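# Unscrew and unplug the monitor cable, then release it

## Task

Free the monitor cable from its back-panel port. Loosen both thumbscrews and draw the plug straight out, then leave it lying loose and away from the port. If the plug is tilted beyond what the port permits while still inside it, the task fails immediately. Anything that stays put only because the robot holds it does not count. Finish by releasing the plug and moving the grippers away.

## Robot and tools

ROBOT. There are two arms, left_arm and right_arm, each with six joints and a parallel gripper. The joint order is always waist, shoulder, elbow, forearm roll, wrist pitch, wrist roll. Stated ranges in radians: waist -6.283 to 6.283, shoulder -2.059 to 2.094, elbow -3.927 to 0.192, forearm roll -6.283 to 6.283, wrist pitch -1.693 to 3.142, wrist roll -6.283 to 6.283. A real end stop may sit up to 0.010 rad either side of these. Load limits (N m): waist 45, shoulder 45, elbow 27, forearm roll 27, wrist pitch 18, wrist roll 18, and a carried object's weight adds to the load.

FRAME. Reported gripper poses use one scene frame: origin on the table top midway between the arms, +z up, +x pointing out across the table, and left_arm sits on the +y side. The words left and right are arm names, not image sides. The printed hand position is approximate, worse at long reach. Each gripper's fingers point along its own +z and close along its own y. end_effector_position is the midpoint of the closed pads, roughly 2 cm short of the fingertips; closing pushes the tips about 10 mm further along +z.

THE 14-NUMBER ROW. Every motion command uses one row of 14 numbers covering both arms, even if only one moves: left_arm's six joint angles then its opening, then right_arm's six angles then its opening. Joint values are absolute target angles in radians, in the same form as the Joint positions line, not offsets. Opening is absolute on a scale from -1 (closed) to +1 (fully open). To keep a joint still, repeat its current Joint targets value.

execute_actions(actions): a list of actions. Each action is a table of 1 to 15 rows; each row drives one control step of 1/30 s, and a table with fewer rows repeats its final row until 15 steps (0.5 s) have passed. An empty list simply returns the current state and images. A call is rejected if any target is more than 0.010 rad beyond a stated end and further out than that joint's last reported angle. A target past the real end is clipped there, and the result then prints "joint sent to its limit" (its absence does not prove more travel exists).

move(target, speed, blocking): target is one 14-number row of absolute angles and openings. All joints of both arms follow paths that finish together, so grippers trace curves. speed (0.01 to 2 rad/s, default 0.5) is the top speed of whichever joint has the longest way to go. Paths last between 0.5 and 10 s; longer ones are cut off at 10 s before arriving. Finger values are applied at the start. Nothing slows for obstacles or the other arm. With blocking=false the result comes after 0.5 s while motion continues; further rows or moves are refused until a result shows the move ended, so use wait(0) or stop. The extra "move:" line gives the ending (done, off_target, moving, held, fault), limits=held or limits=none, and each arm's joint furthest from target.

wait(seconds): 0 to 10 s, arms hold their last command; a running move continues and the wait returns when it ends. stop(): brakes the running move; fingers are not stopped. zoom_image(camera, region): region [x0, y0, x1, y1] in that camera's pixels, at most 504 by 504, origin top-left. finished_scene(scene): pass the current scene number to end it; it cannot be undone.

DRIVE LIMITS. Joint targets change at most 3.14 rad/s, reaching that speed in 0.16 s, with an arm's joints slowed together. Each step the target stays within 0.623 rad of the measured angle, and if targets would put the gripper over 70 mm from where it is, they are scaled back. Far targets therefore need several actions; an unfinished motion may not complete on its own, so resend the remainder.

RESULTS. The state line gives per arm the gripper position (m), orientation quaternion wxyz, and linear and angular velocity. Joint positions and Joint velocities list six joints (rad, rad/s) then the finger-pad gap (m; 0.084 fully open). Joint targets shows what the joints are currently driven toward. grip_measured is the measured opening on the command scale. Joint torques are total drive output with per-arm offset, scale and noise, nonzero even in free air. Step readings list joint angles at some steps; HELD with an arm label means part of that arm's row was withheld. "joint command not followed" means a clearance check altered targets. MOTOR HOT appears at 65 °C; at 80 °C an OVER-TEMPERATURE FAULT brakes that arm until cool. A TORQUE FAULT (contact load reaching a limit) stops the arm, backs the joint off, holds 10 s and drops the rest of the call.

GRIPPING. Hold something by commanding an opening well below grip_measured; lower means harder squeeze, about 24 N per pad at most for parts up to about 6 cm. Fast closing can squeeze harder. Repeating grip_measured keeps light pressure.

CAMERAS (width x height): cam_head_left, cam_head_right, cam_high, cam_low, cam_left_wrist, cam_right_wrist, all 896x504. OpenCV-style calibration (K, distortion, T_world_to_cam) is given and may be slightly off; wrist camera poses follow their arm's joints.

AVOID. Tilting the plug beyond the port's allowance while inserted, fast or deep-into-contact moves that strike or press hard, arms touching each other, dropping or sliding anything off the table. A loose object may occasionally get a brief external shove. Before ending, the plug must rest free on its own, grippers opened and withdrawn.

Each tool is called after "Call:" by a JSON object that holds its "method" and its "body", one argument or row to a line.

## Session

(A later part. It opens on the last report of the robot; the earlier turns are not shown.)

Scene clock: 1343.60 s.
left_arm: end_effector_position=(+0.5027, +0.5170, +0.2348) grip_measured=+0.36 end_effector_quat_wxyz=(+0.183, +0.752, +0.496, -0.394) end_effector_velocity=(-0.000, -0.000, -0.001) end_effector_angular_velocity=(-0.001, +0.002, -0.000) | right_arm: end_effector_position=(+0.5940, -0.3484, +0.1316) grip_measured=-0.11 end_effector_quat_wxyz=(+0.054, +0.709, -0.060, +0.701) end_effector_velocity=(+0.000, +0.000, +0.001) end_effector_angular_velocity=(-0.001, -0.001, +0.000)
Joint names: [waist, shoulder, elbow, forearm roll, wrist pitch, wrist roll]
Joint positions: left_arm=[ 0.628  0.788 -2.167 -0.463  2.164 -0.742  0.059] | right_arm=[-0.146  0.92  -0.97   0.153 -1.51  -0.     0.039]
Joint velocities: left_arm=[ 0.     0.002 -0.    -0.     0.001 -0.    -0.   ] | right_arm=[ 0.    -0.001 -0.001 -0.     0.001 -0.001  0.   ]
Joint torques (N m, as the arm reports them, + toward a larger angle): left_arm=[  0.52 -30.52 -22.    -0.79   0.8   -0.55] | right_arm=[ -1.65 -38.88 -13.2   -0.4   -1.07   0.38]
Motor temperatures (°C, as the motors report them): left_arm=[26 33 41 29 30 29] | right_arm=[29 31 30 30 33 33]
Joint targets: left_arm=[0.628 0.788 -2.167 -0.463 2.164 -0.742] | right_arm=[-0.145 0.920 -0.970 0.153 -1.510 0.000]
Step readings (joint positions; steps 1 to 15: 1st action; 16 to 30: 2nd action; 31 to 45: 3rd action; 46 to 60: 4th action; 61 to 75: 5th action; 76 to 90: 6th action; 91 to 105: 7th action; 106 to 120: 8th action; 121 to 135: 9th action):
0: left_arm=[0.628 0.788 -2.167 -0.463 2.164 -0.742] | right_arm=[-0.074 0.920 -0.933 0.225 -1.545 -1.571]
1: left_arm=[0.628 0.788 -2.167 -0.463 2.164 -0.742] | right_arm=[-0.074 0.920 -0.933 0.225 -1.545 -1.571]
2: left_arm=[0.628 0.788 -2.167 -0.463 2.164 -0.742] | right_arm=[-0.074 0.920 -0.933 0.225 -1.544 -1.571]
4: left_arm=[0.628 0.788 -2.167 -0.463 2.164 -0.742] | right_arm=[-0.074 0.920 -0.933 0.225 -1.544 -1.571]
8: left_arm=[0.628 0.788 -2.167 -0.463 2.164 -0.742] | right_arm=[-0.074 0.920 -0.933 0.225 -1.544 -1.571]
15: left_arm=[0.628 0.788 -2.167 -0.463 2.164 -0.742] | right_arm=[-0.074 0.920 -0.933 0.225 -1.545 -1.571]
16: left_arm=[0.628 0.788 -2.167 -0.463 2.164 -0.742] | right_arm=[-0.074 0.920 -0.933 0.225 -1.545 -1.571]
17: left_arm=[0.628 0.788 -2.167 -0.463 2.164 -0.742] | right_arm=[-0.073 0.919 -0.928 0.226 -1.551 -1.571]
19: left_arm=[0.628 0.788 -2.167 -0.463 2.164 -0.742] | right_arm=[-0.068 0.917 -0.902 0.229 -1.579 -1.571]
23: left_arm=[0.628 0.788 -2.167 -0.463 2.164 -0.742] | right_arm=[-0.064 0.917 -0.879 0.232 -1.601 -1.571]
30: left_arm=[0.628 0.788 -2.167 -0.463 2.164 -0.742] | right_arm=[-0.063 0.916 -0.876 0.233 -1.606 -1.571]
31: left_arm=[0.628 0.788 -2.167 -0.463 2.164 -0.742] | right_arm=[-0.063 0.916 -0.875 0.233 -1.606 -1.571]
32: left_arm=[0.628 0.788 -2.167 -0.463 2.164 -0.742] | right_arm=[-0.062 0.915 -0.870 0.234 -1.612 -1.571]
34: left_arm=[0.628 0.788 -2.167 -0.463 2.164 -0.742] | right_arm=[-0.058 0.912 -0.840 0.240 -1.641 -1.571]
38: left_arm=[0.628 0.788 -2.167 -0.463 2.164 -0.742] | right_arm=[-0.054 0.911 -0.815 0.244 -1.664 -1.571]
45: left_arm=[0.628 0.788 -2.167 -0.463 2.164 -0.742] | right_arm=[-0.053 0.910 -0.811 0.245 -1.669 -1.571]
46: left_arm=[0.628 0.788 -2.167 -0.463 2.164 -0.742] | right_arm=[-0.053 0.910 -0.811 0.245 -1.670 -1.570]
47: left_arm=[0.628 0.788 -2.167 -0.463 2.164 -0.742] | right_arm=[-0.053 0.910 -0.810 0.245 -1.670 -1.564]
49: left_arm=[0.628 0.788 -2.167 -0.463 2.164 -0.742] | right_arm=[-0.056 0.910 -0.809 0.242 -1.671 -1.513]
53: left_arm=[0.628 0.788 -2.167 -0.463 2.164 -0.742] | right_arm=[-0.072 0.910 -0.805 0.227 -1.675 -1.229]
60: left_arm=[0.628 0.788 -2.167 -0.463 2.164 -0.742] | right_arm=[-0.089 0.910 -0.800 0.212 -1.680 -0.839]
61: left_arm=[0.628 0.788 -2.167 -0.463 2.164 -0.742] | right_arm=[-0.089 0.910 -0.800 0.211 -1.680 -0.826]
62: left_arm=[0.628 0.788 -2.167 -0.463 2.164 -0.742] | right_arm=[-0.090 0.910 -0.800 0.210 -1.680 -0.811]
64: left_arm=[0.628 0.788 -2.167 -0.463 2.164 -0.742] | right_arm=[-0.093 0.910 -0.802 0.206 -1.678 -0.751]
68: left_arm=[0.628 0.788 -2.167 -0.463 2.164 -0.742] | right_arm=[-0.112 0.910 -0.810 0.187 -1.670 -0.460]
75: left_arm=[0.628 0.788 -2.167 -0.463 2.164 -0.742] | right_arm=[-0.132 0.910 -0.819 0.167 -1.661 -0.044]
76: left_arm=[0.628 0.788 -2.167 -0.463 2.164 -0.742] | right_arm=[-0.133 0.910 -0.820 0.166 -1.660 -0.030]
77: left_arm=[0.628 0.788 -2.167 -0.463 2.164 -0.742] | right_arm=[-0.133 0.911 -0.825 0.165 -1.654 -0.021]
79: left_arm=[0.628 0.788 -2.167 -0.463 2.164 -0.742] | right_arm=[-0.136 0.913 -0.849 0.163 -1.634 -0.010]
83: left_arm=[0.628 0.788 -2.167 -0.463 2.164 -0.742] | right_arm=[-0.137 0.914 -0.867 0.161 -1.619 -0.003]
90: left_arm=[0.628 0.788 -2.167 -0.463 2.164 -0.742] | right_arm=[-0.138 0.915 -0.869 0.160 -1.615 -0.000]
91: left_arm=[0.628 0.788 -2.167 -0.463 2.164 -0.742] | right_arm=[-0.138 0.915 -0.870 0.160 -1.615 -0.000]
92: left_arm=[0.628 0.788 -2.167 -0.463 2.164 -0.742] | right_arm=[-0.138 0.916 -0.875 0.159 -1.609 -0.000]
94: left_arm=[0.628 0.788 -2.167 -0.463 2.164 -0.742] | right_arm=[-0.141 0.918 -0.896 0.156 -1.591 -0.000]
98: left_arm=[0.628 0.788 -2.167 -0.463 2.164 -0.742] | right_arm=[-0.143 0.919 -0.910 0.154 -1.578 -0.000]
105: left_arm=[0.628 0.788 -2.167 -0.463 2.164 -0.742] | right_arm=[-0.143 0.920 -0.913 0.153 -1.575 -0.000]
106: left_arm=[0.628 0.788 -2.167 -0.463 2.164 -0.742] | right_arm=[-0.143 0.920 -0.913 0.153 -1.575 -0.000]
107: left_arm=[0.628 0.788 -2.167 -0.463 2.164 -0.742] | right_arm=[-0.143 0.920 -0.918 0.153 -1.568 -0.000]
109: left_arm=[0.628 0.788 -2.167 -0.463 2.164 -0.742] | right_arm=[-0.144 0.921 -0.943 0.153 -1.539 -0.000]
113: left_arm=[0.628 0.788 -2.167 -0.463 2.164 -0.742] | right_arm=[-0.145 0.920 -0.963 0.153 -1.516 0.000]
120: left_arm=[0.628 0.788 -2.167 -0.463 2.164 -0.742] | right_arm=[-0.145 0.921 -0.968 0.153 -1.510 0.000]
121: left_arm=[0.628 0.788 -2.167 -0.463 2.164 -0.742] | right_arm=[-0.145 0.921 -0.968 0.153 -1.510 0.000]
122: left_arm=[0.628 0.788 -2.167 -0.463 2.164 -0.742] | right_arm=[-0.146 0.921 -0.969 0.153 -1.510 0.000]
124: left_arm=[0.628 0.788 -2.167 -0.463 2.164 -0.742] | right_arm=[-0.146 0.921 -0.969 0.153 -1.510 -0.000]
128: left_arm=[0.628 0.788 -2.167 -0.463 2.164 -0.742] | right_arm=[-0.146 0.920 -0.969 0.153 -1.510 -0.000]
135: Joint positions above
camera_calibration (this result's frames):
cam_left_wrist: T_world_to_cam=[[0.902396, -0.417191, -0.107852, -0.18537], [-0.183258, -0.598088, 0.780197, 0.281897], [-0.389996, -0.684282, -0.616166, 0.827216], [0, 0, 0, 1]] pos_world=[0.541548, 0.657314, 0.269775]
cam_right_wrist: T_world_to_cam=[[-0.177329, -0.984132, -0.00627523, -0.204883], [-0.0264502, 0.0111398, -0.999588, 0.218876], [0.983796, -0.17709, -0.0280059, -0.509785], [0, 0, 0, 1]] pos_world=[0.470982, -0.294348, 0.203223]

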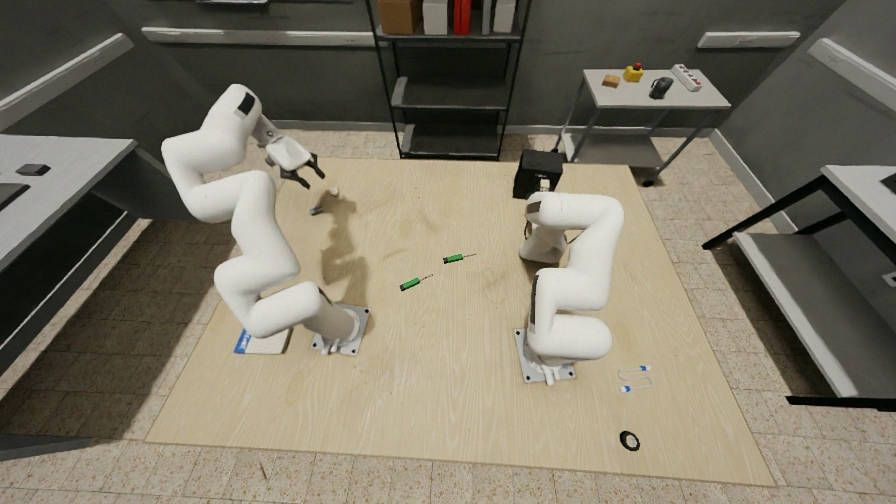

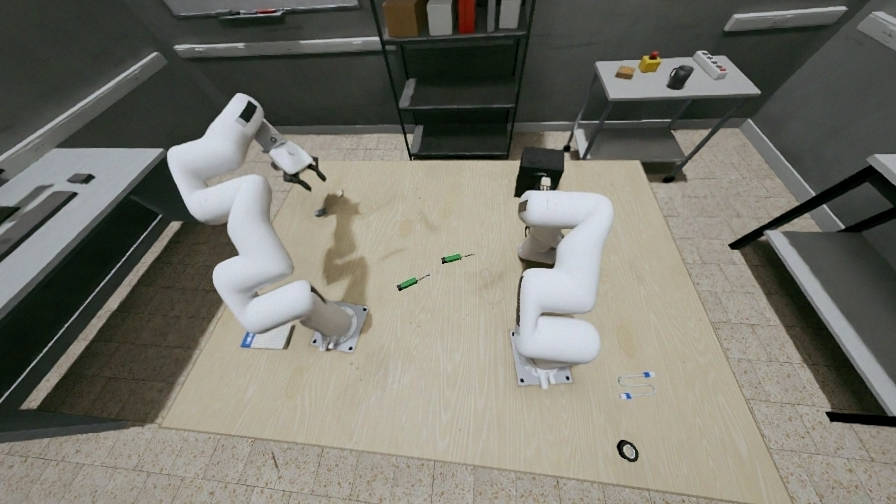

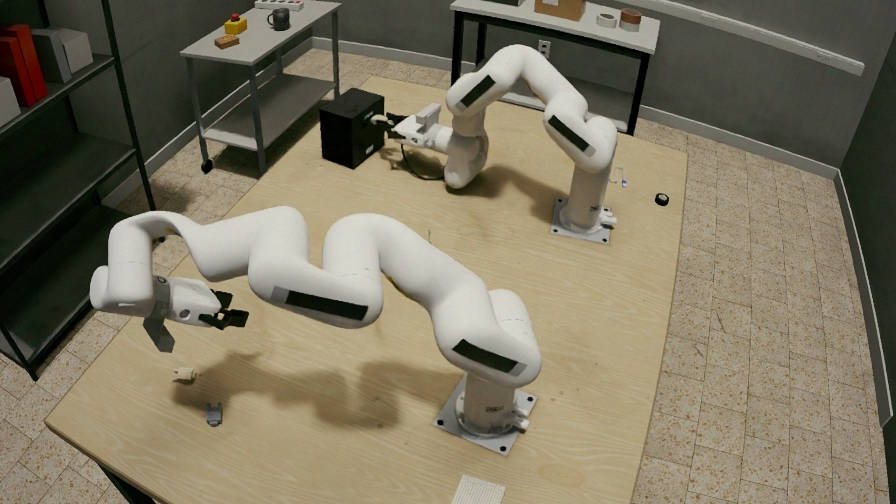

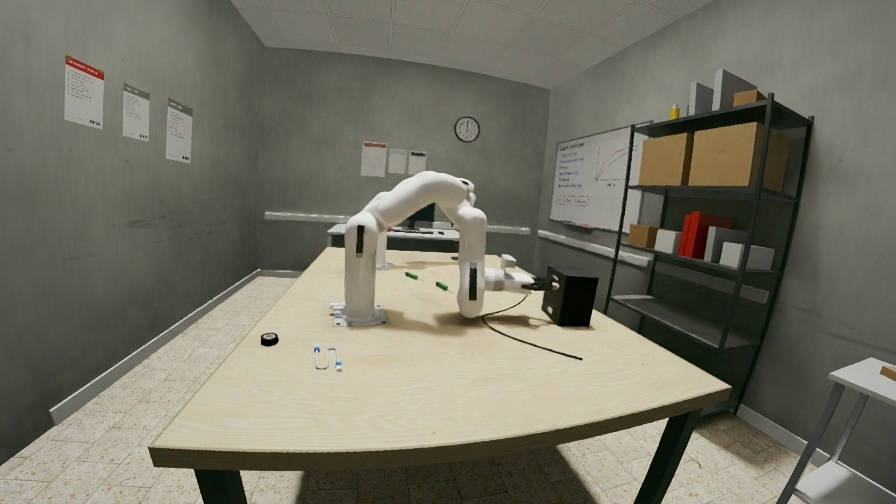

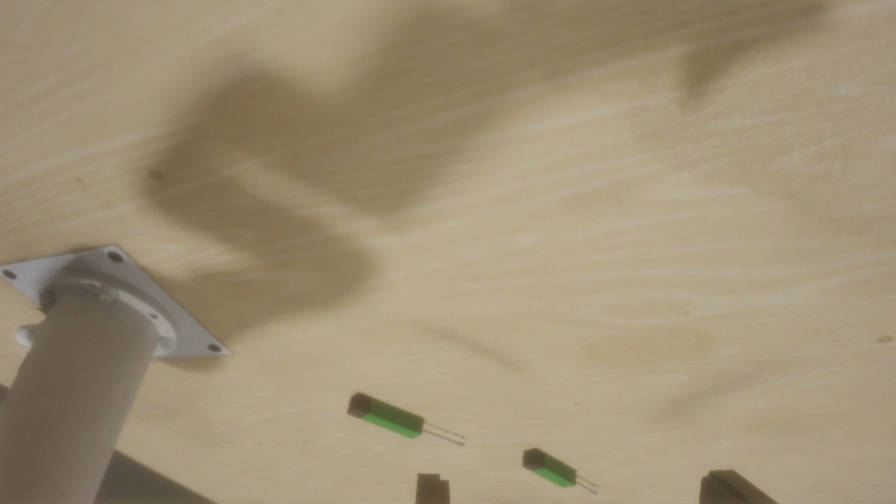

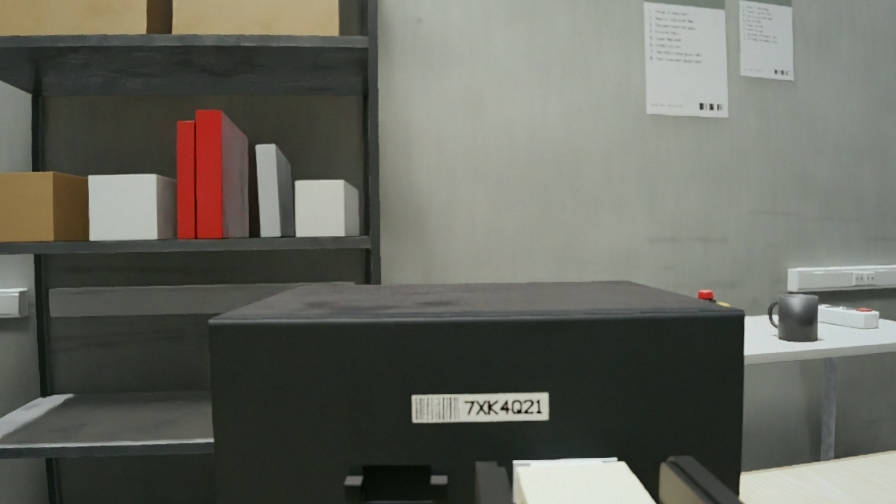

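Centred (palm presses cable). Close and pull.

Call:
{"method": "execute_actions", "body": {
  "actions": [
    [[0.628,0.788,-2.167,-0.463,2.164,-0.742,0.37,-0.1455,0.92,-0.965,0.153,-1.516,0,-0.25]],
    [[0.628,0.788,-2.167,-0.463,2.164,-0.742,0.37,-0.1455,0.92,-0.965,0.153,-1.516,0,-0.8]],
    [[0.628,0.788,-2.167,-0.463,2.164,-0.742,0.37,-0.1445,0.92,-0.955,0.153,-1.5285,0,-0.8]],
    [[0.628,0.788,-2.167,-0.463,2.164,-0.742,0.37,-0.1435,0.92,-0.945,0.153,-1.541,0,-0.8]],
    [[0.628,0.788,-2.167,-0.463,2.164,-0.742,0.37,-0.1425,0.92,-0.935,0.153,-1.5535,0,-0.8]],
    [[0.628,0.788,-2.167,-0.463,2.164,-0.742,0.37,-0.1415,0.92,-0.925,0.153,-1.566,0,-0.8]],
    [[0.628,0.788,-2.167,-0.463,2.164,-0.742,0.37,-0.1405,0.92,-0.915,0.153,-1.578,0,-0.8]]
  ]
}}

Scene clock: 1357.63 s.
left_arm: end_effector_position=(+0.5027, +0.5170, +0.2348) grip_measured=+0.36 end_effector_quat_wxyz=(+0.183, +0.752, +0.496, -0.394) end_effector_velocity=(+0.000, -0.000, +0.000) end_effector_angular_velocity=(+0.001, -0.001, -0.000) | right_arm: end_effector_position=(+0.5747, -0.3445, +0.1305) grip_measured=-0.29 end_effector_quat_wxyz=(+0.056, +0.704, -0.055, +0.706) end_effector_velocity=(+0.000, +0.000, +0.000) end_effector_angular_velocity=(+0.002, +0.000, +0.001)
Joint names: [waist, shoulder, elbow, forearm roll, wrist pitch, wrist roll]
Joint positions: left_arm=[ 0.628  0.788 -2.167 -0.463  2.164 -0.742  0.059] | right_arm=[-0.141  0.92  -0.915  0.153 -1.578  0.     0.031]
Joint velocities: left_arm=[-0.001  0.    -0.001 -0.    -0.001 -0.     0.   ] | right_arm=[ 0.    -0.001  0.001 -0.     0.001  0.001  0.   ]
Joint torques (N m, as the arm reports them, + toward a larger angle): left_arm=[  0.42 -30.89 -22.15  -0.06   0.49  -0.45] | right_arm=[ -1.67 -32.95  -6.55  -0.37  -1.24   0.38]
Motor temperatures (°C, as the motors report them): left_arm=[26 33 41 29 30 29] | right_arm=[29 31 30 30 33 33]
Joint targets: left_arm=[0.628 0.788 -2.167 -0.463 2.164 -0.742] | right_arm=[-0.141 0.920 -0.915 0.153 -1.578 0.000]
Step readings (joint positions; steps 1 to 15: 1st action; 16 to 30: 2nd action; 31 to 45: 3rd action; 46 to 60: 4th action; 61 to 75: 5th action; 76 to 90: 6th action; 91 to 105: 7th action):
0: left_arm=[0.628 0.788 -2.167 -0.463 2.164 -0.742] | right_arm=[-0.145 0.920 -0.970 0.153 -1.510 -0.000]
1: left_arm=[0.628 0.788 -2.167 -0.463 2.164 -0.742] | right_arm=[-0.146 0.920 -0.970 0.153 -1.510 0.000]
2: left_arm=[0.628 0.788 -2.167 -0.463 2.164 -0.742] | right_arm=[-0.146 0.920 -0.969 0.154 -1.512 -0.000]
4: left_arm=[0.628 0.788 -2.167 -0.463 2.164 -0.742] | right_arm=[-0.146 0.919 -0.968 0.154 -1.515 -0.000]
8: left_arm=[0.628 0.788 -2.167 -0.463 2.164 -0.742] | right_arm=[-0.146 0.919 -0.967 0.153 -1.516 -0.000]
15: left_arm=[0.628 0.788 -2.167 -0.463 2.164 -0.742] | right_arm=[-0.146 0.919 -0.966 0.153 -1.516 -0.000]
16: left_arm=[0.628 0.788 -2.167 -0.463 2.164 -0.742] | right_arm=[-0.146 0.919 -0.966 0.154 -1.517 -0.000]
17: left_arm=[0.628 0.788 -2.167 -0.463 2.164 -0.742] | right_arm=[-0.146 0.919 -0.966 0.154 -1.517 -0.000]
19: left_arm=[0.628 0.788 -2.167 -0.463 2.164 -0.742] | right_arm=[-0.146 0.919 -0.966 0.154 -1.517 -0.000]
23: left_arm=[0.628 0.788 -2.167 -0.463 2.164 -0.742] | right_arm=[-0.146 0.919 -0.966 0.153 -1.516 -0.000]
30: left_arm=[0.628 0.788 -2.167 -0.463 2.164 -0.742] | right_arm=[-0.146 0.920 -0.966 0.153 -1.516 -0.000]
31: left_arm=[0.628 0.788 -2.167 -0.463 2.164 -0.742] | right_arm=[-0.146 0.920 -0.965 0.153 -1.517 -0.000]
32: left_arm=[0.628 0.788 -2.167 -0.463 2.164 -0.742] | right_arm=[-0.146 0.919 -0.964 0.153 -1.518 0.000]
34: left_arm=[0.628 0.788 -2.167 -0.463 2.164 -0.742] | right_arm=[-0.146 0.919 -0.963 0.153 -1.521 0.000]
38: left_arm=[0.628 0.788 -2.167 -0.463 2.164 -0.742] | right_arm=[-0.145 0.919 -0.959 0.153 -1.525 0.000]
45: left_arm=[0.628 0.788 -2.167 -0.463 2.164 -0.742] | right_arm=[-0.145 0.920 -0.955 0.153 -1.529 -0.000]
46: left_arm=[0.628 0.788 -2.167 -0.463 2.164 -0.742] | right_arm=[-0.145 0.920 -0.955 0.153 -1.529 -0.000]
47: left_arm=[0.628 0.788 -2.167 -0.463 2.164 -0.742] | right_arm=[-0.144 0.920 -0.952 0.153 -1.532 -0.000]
49: left_arm=[0.628 0.788 -2.167 -0.463 2.164 -0.742] | right_arm=[-0.144 0.921 -0.946 0.153 -1.538 0.000]
53: left_arm=[0.628 0.788 -2.167 -0.463 2.164 -0.742] | right_arm=[-0.140 0.921 -0.943 0.151 -1.541 0.000]
60: left_arm=[0.628 0.788 -2.167 -0.463 2.164 -0.742] | right_arm=[-0.143 0.920 -0.945 0.152 -1.541 0.000]
61: left_arm=[0.628 0.788 -2.167 -0.463 2.164 -0.742] | right_arm=[-0.143 0.920 -0.944 0.153 -1.542 0.000]
62: left_arm=[0.628 0.788 -2.167 -0.463 2.164 -0.742] | right_arm=[-0.143 0.920 -0.942 0.153 -1.545 0.000]
64: left_arm=[0.628 0.788 -2.167 -0.463 2.164 -0.742] | right_arm=[-0.142 0.920 -0.938 0.153 -1.550 0.000]
68: left_arm=[0.628 0.788 -2.167 -0.463 2.164 -0.742] | right_arm=[-0.142 0.920 -0.935 0.153 -1.553 0.000]
75: left_arm=[0.628 0.788 -2.167 -0.463 2.164 -0.742] | right_arm=[-0.142 0.920 -0.935 0.153 -1.553 0.000]
76: left_arm=[0.628 0.788 -2.167 -0.463 2.164 -0.742] | right_arm=[-0.142 0.920 -0.935 0.153 -1.554 -0.000]
77: left_arm=[0.628 0.788 -2.167 -0.463 2.164 -0.742] | right_arm=[-0.142 0.920 -0.933 0.153 -1.557 0.000]
79: left_arm=[0.628 0.788 -2.167 -0.463 2.164 -0.742] | right_arm=[-0.142 0.920 -0.928 0.153 -1.562 0.000]
83: left_arm=[0.628 0.788 -2.167 -0.463 2.164 -0.742] | right_arm=[-0.142 0.920 -0.926 0.153 -1.565 0.000]
90: left_arm=[0.628 0.788 -2.167 -0.463 2.164 -0.742] | right_arm=[-0.142 0.920 -0.925 0.153 -1.566 -0.000]
91: left_arm=[0.628 0.788 -2.167 -0.463 2.164 -0.742] | right_arm=[-0.141 0.920 -0.925 0.153 -1.566 -0.000]
92: left_arm=[0.628 0.788 -2.167 -0.463 2.164 -0.742] | right_arm=[-0.141 0.920 -0.923 0.153 -1.570 0.000]
94: left_arm=[0.628 0.788 -2.167 -0.463 2.164 -0.742] | right_arm=[-0.141 0.920 -0.918 0.153 -1.574 0.000]
98: left_arm=[0.628 0.788 -2.167 -0.463 2.164 -0.742] | right_arm=[-0.141 0.920 -0.916 0.153 -1.577 0.000]
105: Joint positions above
camera_calibration (this result's frames):
cam_left_wrist: T_world_to_cam=[[0.902396, -0.417192, -0.107852, -0.18537], [-0.183258, -0.598088, 0.780197, 0.281897], [-0.389997, -0.684282, -0.616166, 0.827216], [0, 0, 0, 1]] pos_world=[0.541548, 0.657314, 0.269775]
cam_right_wrist: T_world_to_cam=[[-0.172433, -0.98502, 0.00182699, -0.208676], [-0.0140991, 0.000613537, -0.9999, 0.206506], [0.98492, -0.172442, -0.0139937, -0.490963], [0, 0, 0, 1]] pos_world=[0.450488, -0.290339, 0.199997]

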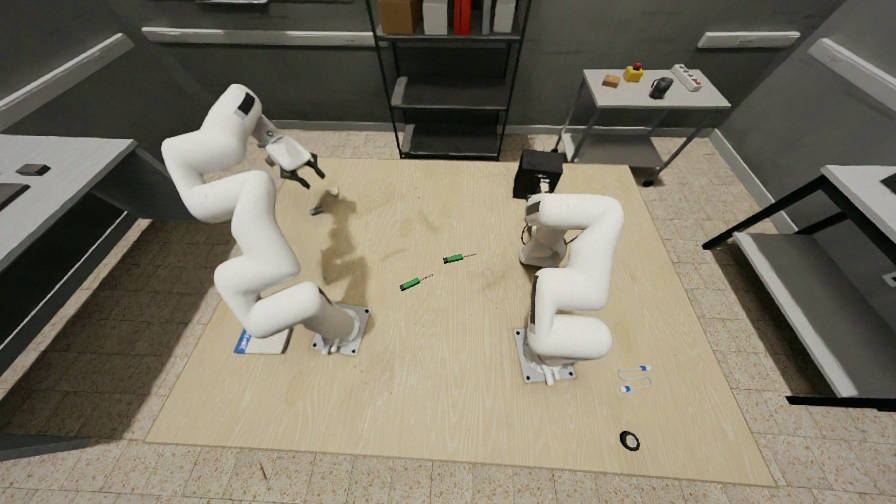

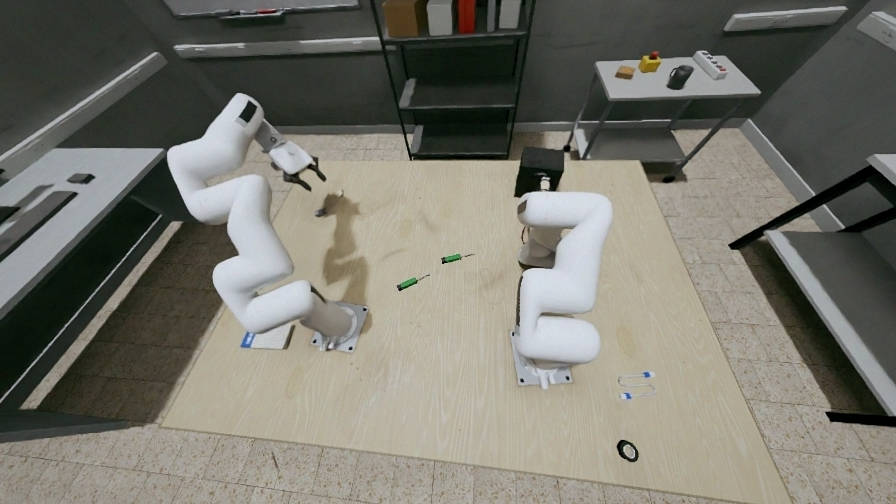

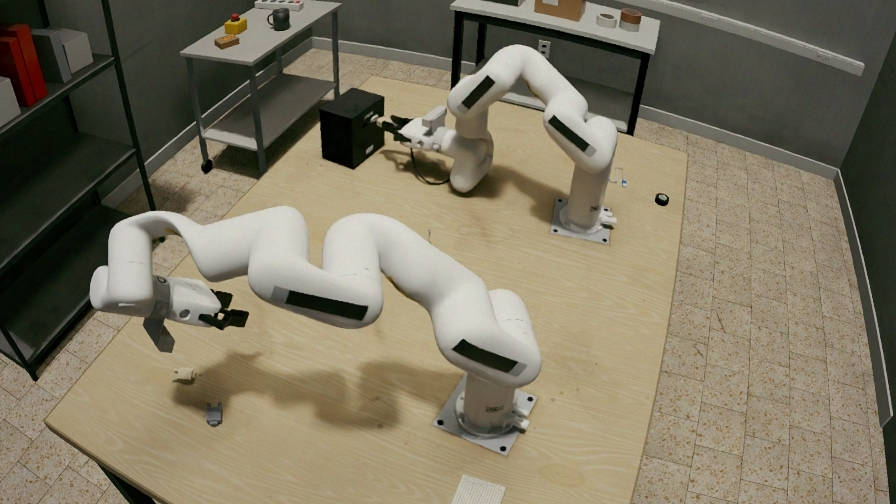

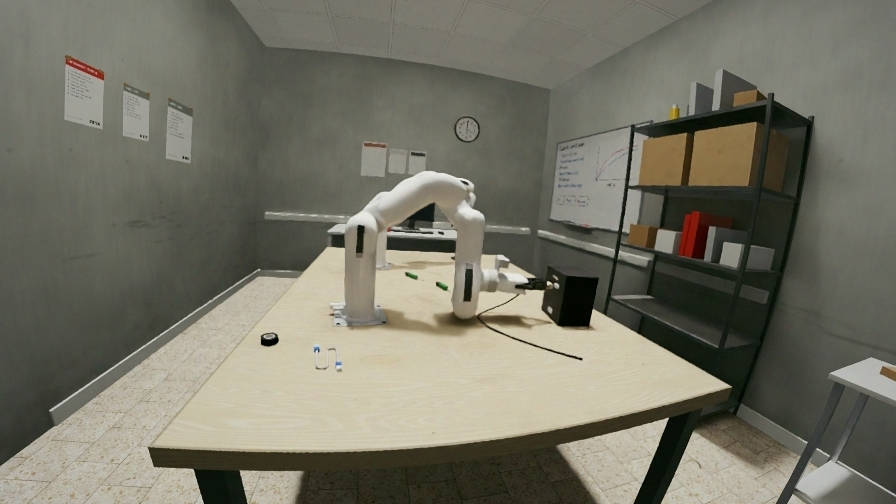

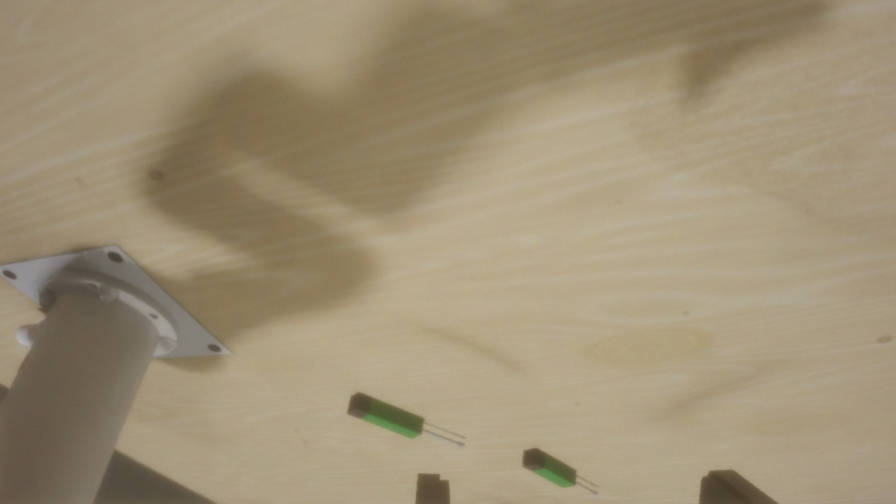

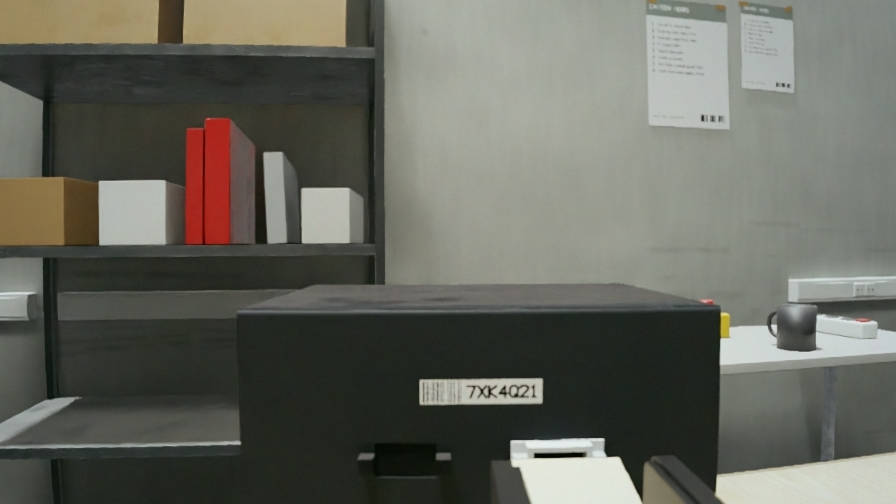

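Call:
{"method": "move", "body": {
  "target": [0.628,0.788,-2.167,-0.463,2.164,-0.742,0.37,-0.135,0.90,-0.78,0.165,-1.68,0,-0.8],
  "speed": 0.3
}}

Call:
{"method": "move", "body": {
  "target": [0.628,0.788,-2.167,-0.463,2.164,-0.742,0.37,-0.135,0.90,-0.76,0.165,-1.36,0,-0.8],
  "speed": 0.3
}}

Call:
{"method": "zoom_image", "body": {
  "camera": "cam_low",
  "region": [440,240,640,360]
}}

Scene clock: 1373.20 s.
left_arm: end_effector_position=(+0.5027, +0.5170, +0.2348) grip_measured=+0.36 end_effector_quat_wxyz=(+0.183, +0.752, +0.496, -0.394) end_effector_velocity=(-0.000, +0.000, -0.000) end_effector_angular_velocity=(-0.000, +0.000, +0.001) | right_arm: end_effector_position=(+0.5331, -0.3428, +0.1264) grip_measured=-0.29 end_effector_quat_wxyz=(+0.064, +0.708, -0.051, +0.701) end_effector_velocity=(-0.001, -0.000, -0.000) end_effector_angular_velocity=(-0.000, +0.001, -0.001)
Joint names: [waist, shoulder, elbow, forearm roll, wrist pitch, wrist roll]
Joint positions: left_arm=[ 0.628  0.788 -2.167 -0.463  2.164 -0.742  0.059] | right_arm=[-0.135  0.9   -0.78   0.165 -1.68   0.     0.031]
Joint velocities: left_arm=[ 0.    -0.001  0.001 -0.001 -0.001 -0.    -0.   ] | right_arm=[-0.    -0.001  0.003  0.    -0.002  0.     0.   ]
Joint torques (N m, as the arm reports them, + toward a larger angle): left_arm=[  1.14 -30.23 -21.88  -0.95   0.29  -0.59] | right_arm=[ -1.73 -30.29  -4.52  -0.38  -1.29   0.28]
Motor temperatures (°C, as the motors report them): left_arm=[26 33 41 29 30 29] | right_arm=[29 31 30 30 33 33]
Joint targets: left_arm=[0.628 0.788 -2.167 -0.463 2.164 -0.742] | right_arm=[-0.135 0.900 -0.780 0.165 -1.680 0.000]
move: done; limits=none; left_arm: farthest joint: the waist, 0.000 radians from its target (0.000 radians at the start); right_arm: farthest joint: the waist, 0.000 radians from its target (0.006 radians at the start)
camera_calibration (this result's frames):
cam_left_wrist: T_world_to_cam=[[0.902396, -0.417191, -0.107852, -0.18537], [-0.183258, -0.598088, 0.780197, 0.281897], [-0.389996, -0.684282, -0.616166, 0.827216], [0, 0, 0, 1]] pos_world=[0.541548, 0.657314, 0.269775]
cam_right_wrist: T_world_to_cam=[[-0.177628, -0.983876, 0.0208639, -0.213419], [-0.0282855, -0.0160879, -0.99947, 0.203564], [0.983691, -0.178125, -0.0249718, -0.449716], [0, 0, 0, 1]] pos_world=[0.41023, -0.286808, 0.196679]

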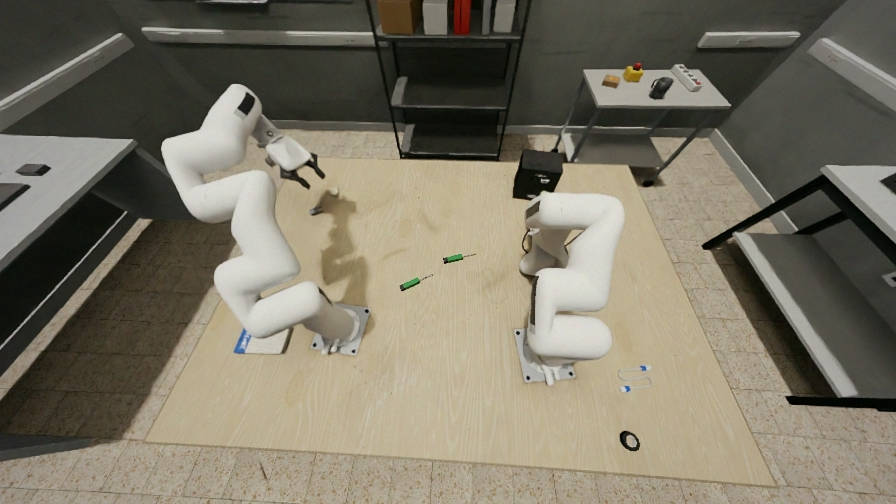

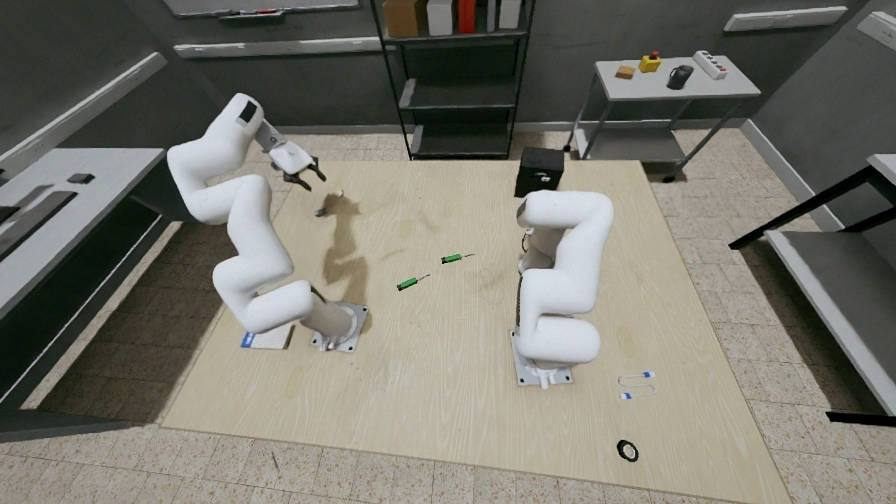

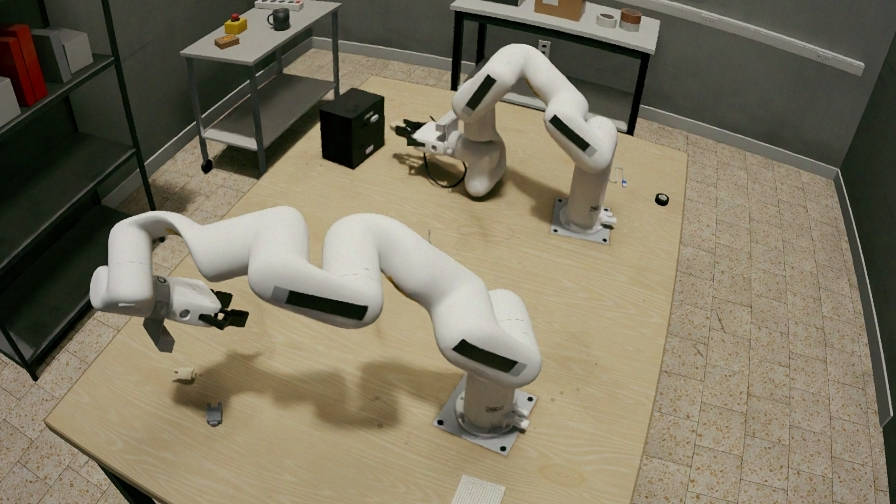

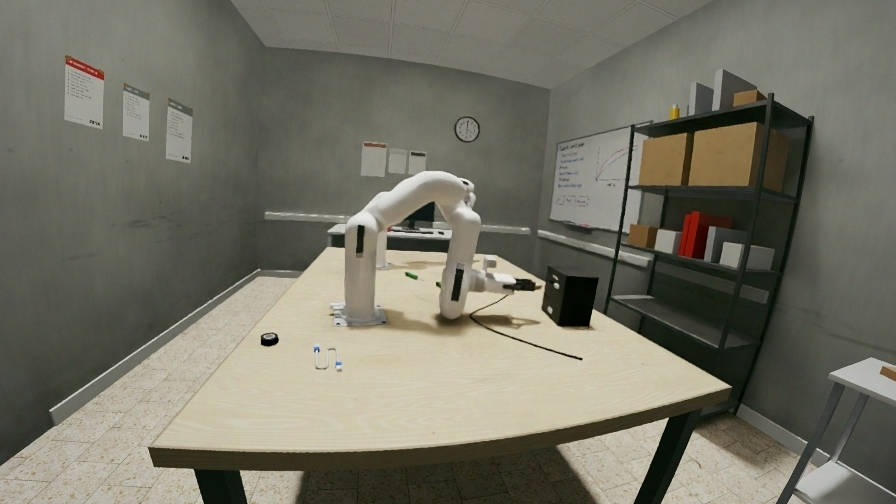

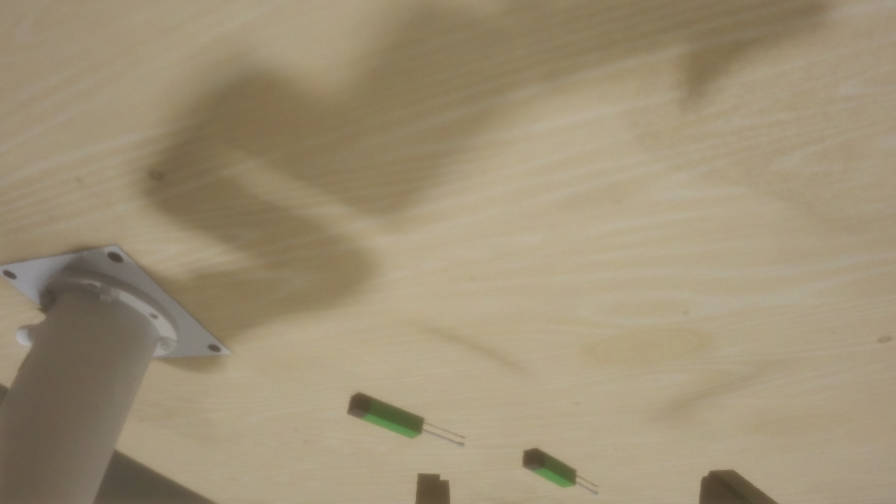

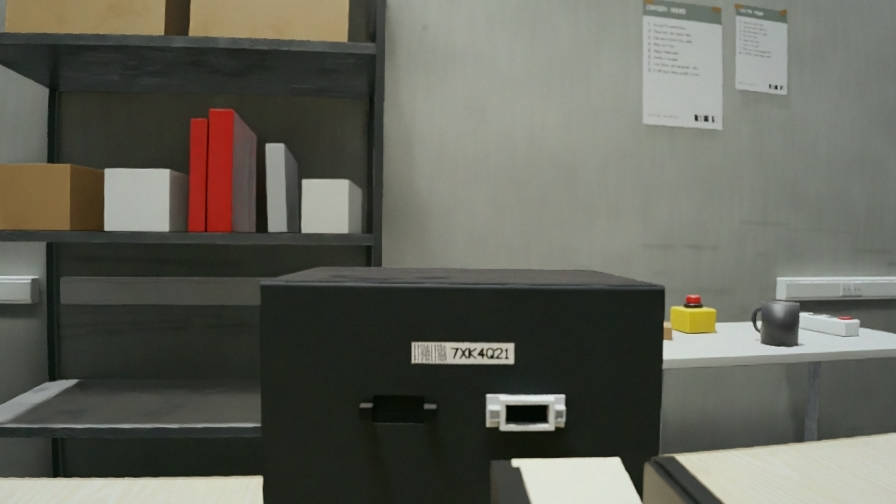

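Scene clock: 1374.77 s.
left_arm: end_effector_position=(+0.5027, +0.5170, +0.2348) grip_measured=+0.36 end_effector_quat_wxyz=(+0.183, +0.752, +0.496, -0.394) end_effector_velocity=(-0.000, +0.000, +0.000) end_effector_angular_velocity=(-0.000, +0.000, +0.001) | right_arm: end_effector_position=(+0.5358, -0.3461, +0.0375) grip_measured=-0.29 end_effector_quat_wxyz=(+0.056, +0.817, -0.060, +0.571) end_effector_velocity=(-0.000, +0.000, -0.001) end_effector_angular_velocity=(+0.001, +0.003, +0.000)
Joint names: [waist, shoulder, elbow, forearm roll, wrist pitch, wrist roll]
Joint positions: left_arm=[ 0.628  0.788 -2.167 -0.463  2.164 -0.742  0.059] | right_arm=[-0.135  0.9   -0.76   0.165 -1.36   0.     0.031]
Joint velocities: left_arm=[ 0.001 -0.001  0.    -0.001  0.    -0.001 -0.   ] | right_arm=[-0.     0.001  0.    -0.001  0.002  0.    -0.   ]
Joint torques (N m, as the arm reports them, + toward a larger angle): left_arm=[  0.52 -31.1  -22.1   -0.9    0.55  -0.54] | right_arm=[ -1.53 -30.91  -4.8   -0.24  -1.68   0.34]
Motor temperatures (°C, as the motors report them): left_arm=[26 33 41 29 30 29] | right_arm=[29 31 30 30 33 33]
Joint targets: left_arm=[0.628 0.788 -2.167 -0.463 2.164 -0.742] | right_arm=[-0.135 0.900 -0.760 0.165 -1.360 0.000]
move: done; limits=none; left_arm: farthest joint: the waist, 0.000 radians from its target (0.000 radians at the start); right_arm: farthest joint: the waist, 0.000 radians from its target (0.000 radians at the start)
camera_calibration (this result's frames):
cam_left_wrist: T_world_to_cam=[[0.902396, -0.417191, -0.107852, -0.18537], [-0.183258, -0.598088, 0.780197, 0.281897], [-0.389996, -0.684282, -0.616166, 0.827216], [0, 0, 0, 1]] pos_world=[0.541548, 0.657314, 0.269775]
cam_right_wrist: T_world_to_cam=[[-0.175844, -0.983974, 0.0295523, -0.215648], [-0.355805, 0.0355374, -0.933884, 0.305675], [0.917868, -0.174733, -0.356352, -0.406261], [0, 0, 0, 1]] pos_world=[0.443734, -0.294042, 0.147066]

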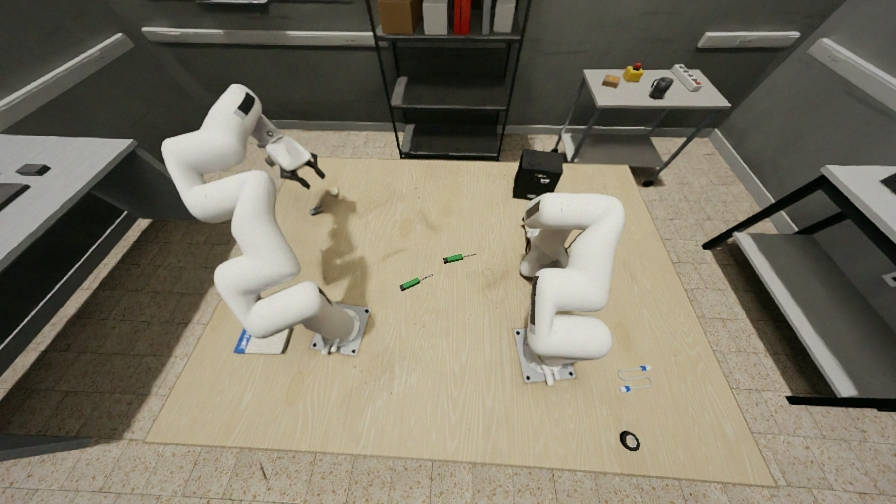

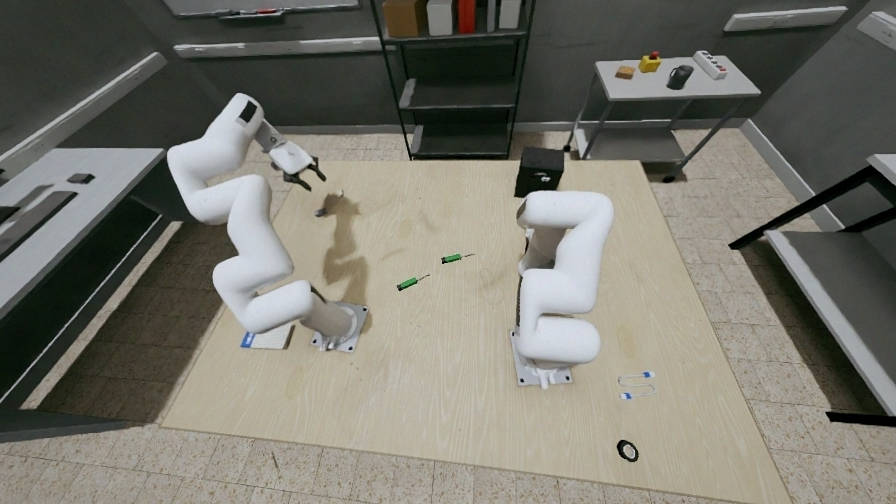

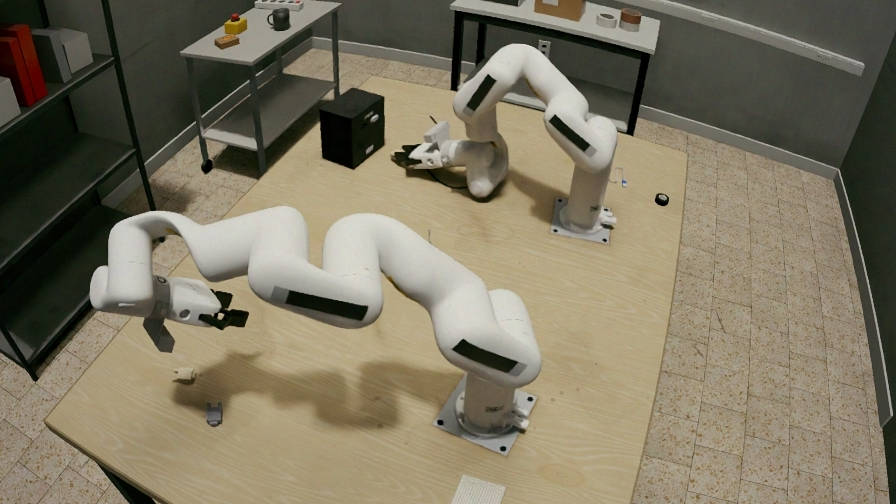

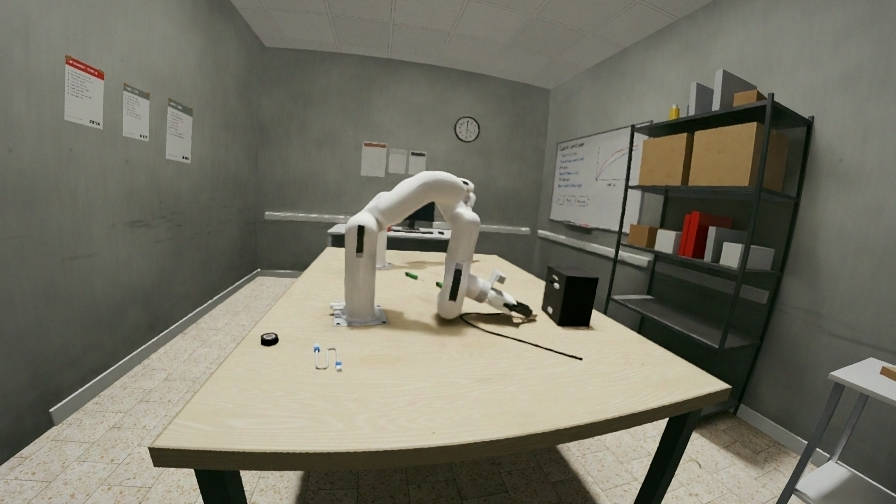

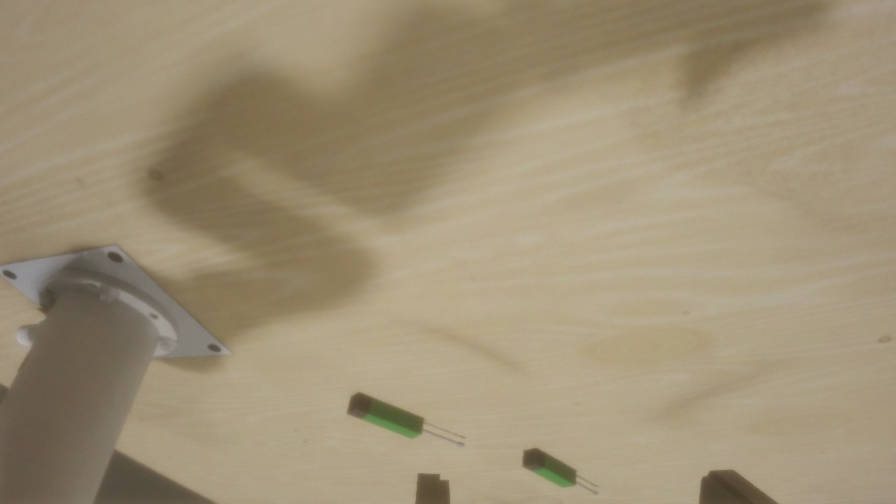

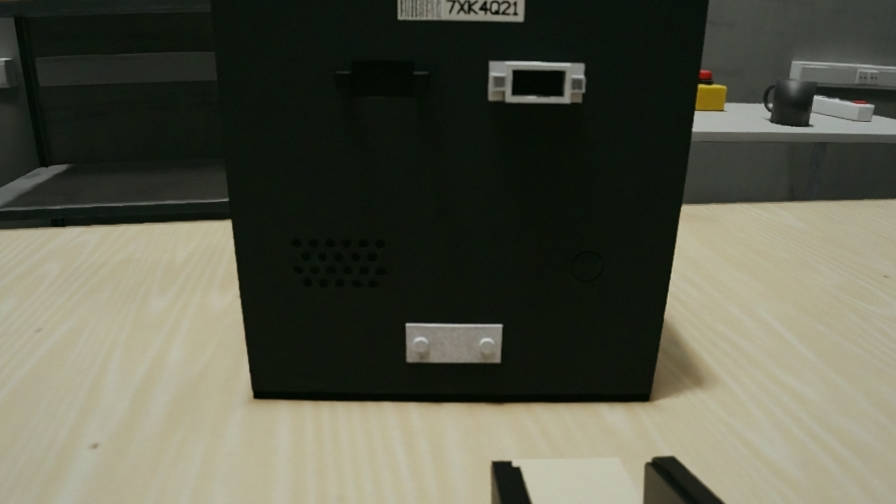

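Region (440, 240, 640, 360) of cam_low's 896x504 image, scaled by 2.520, with more detail than that image has; it fills the top 302 rows of this view, and the rest is white.

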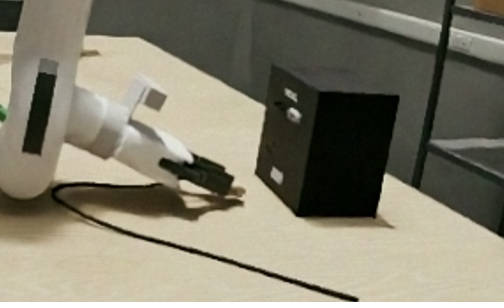

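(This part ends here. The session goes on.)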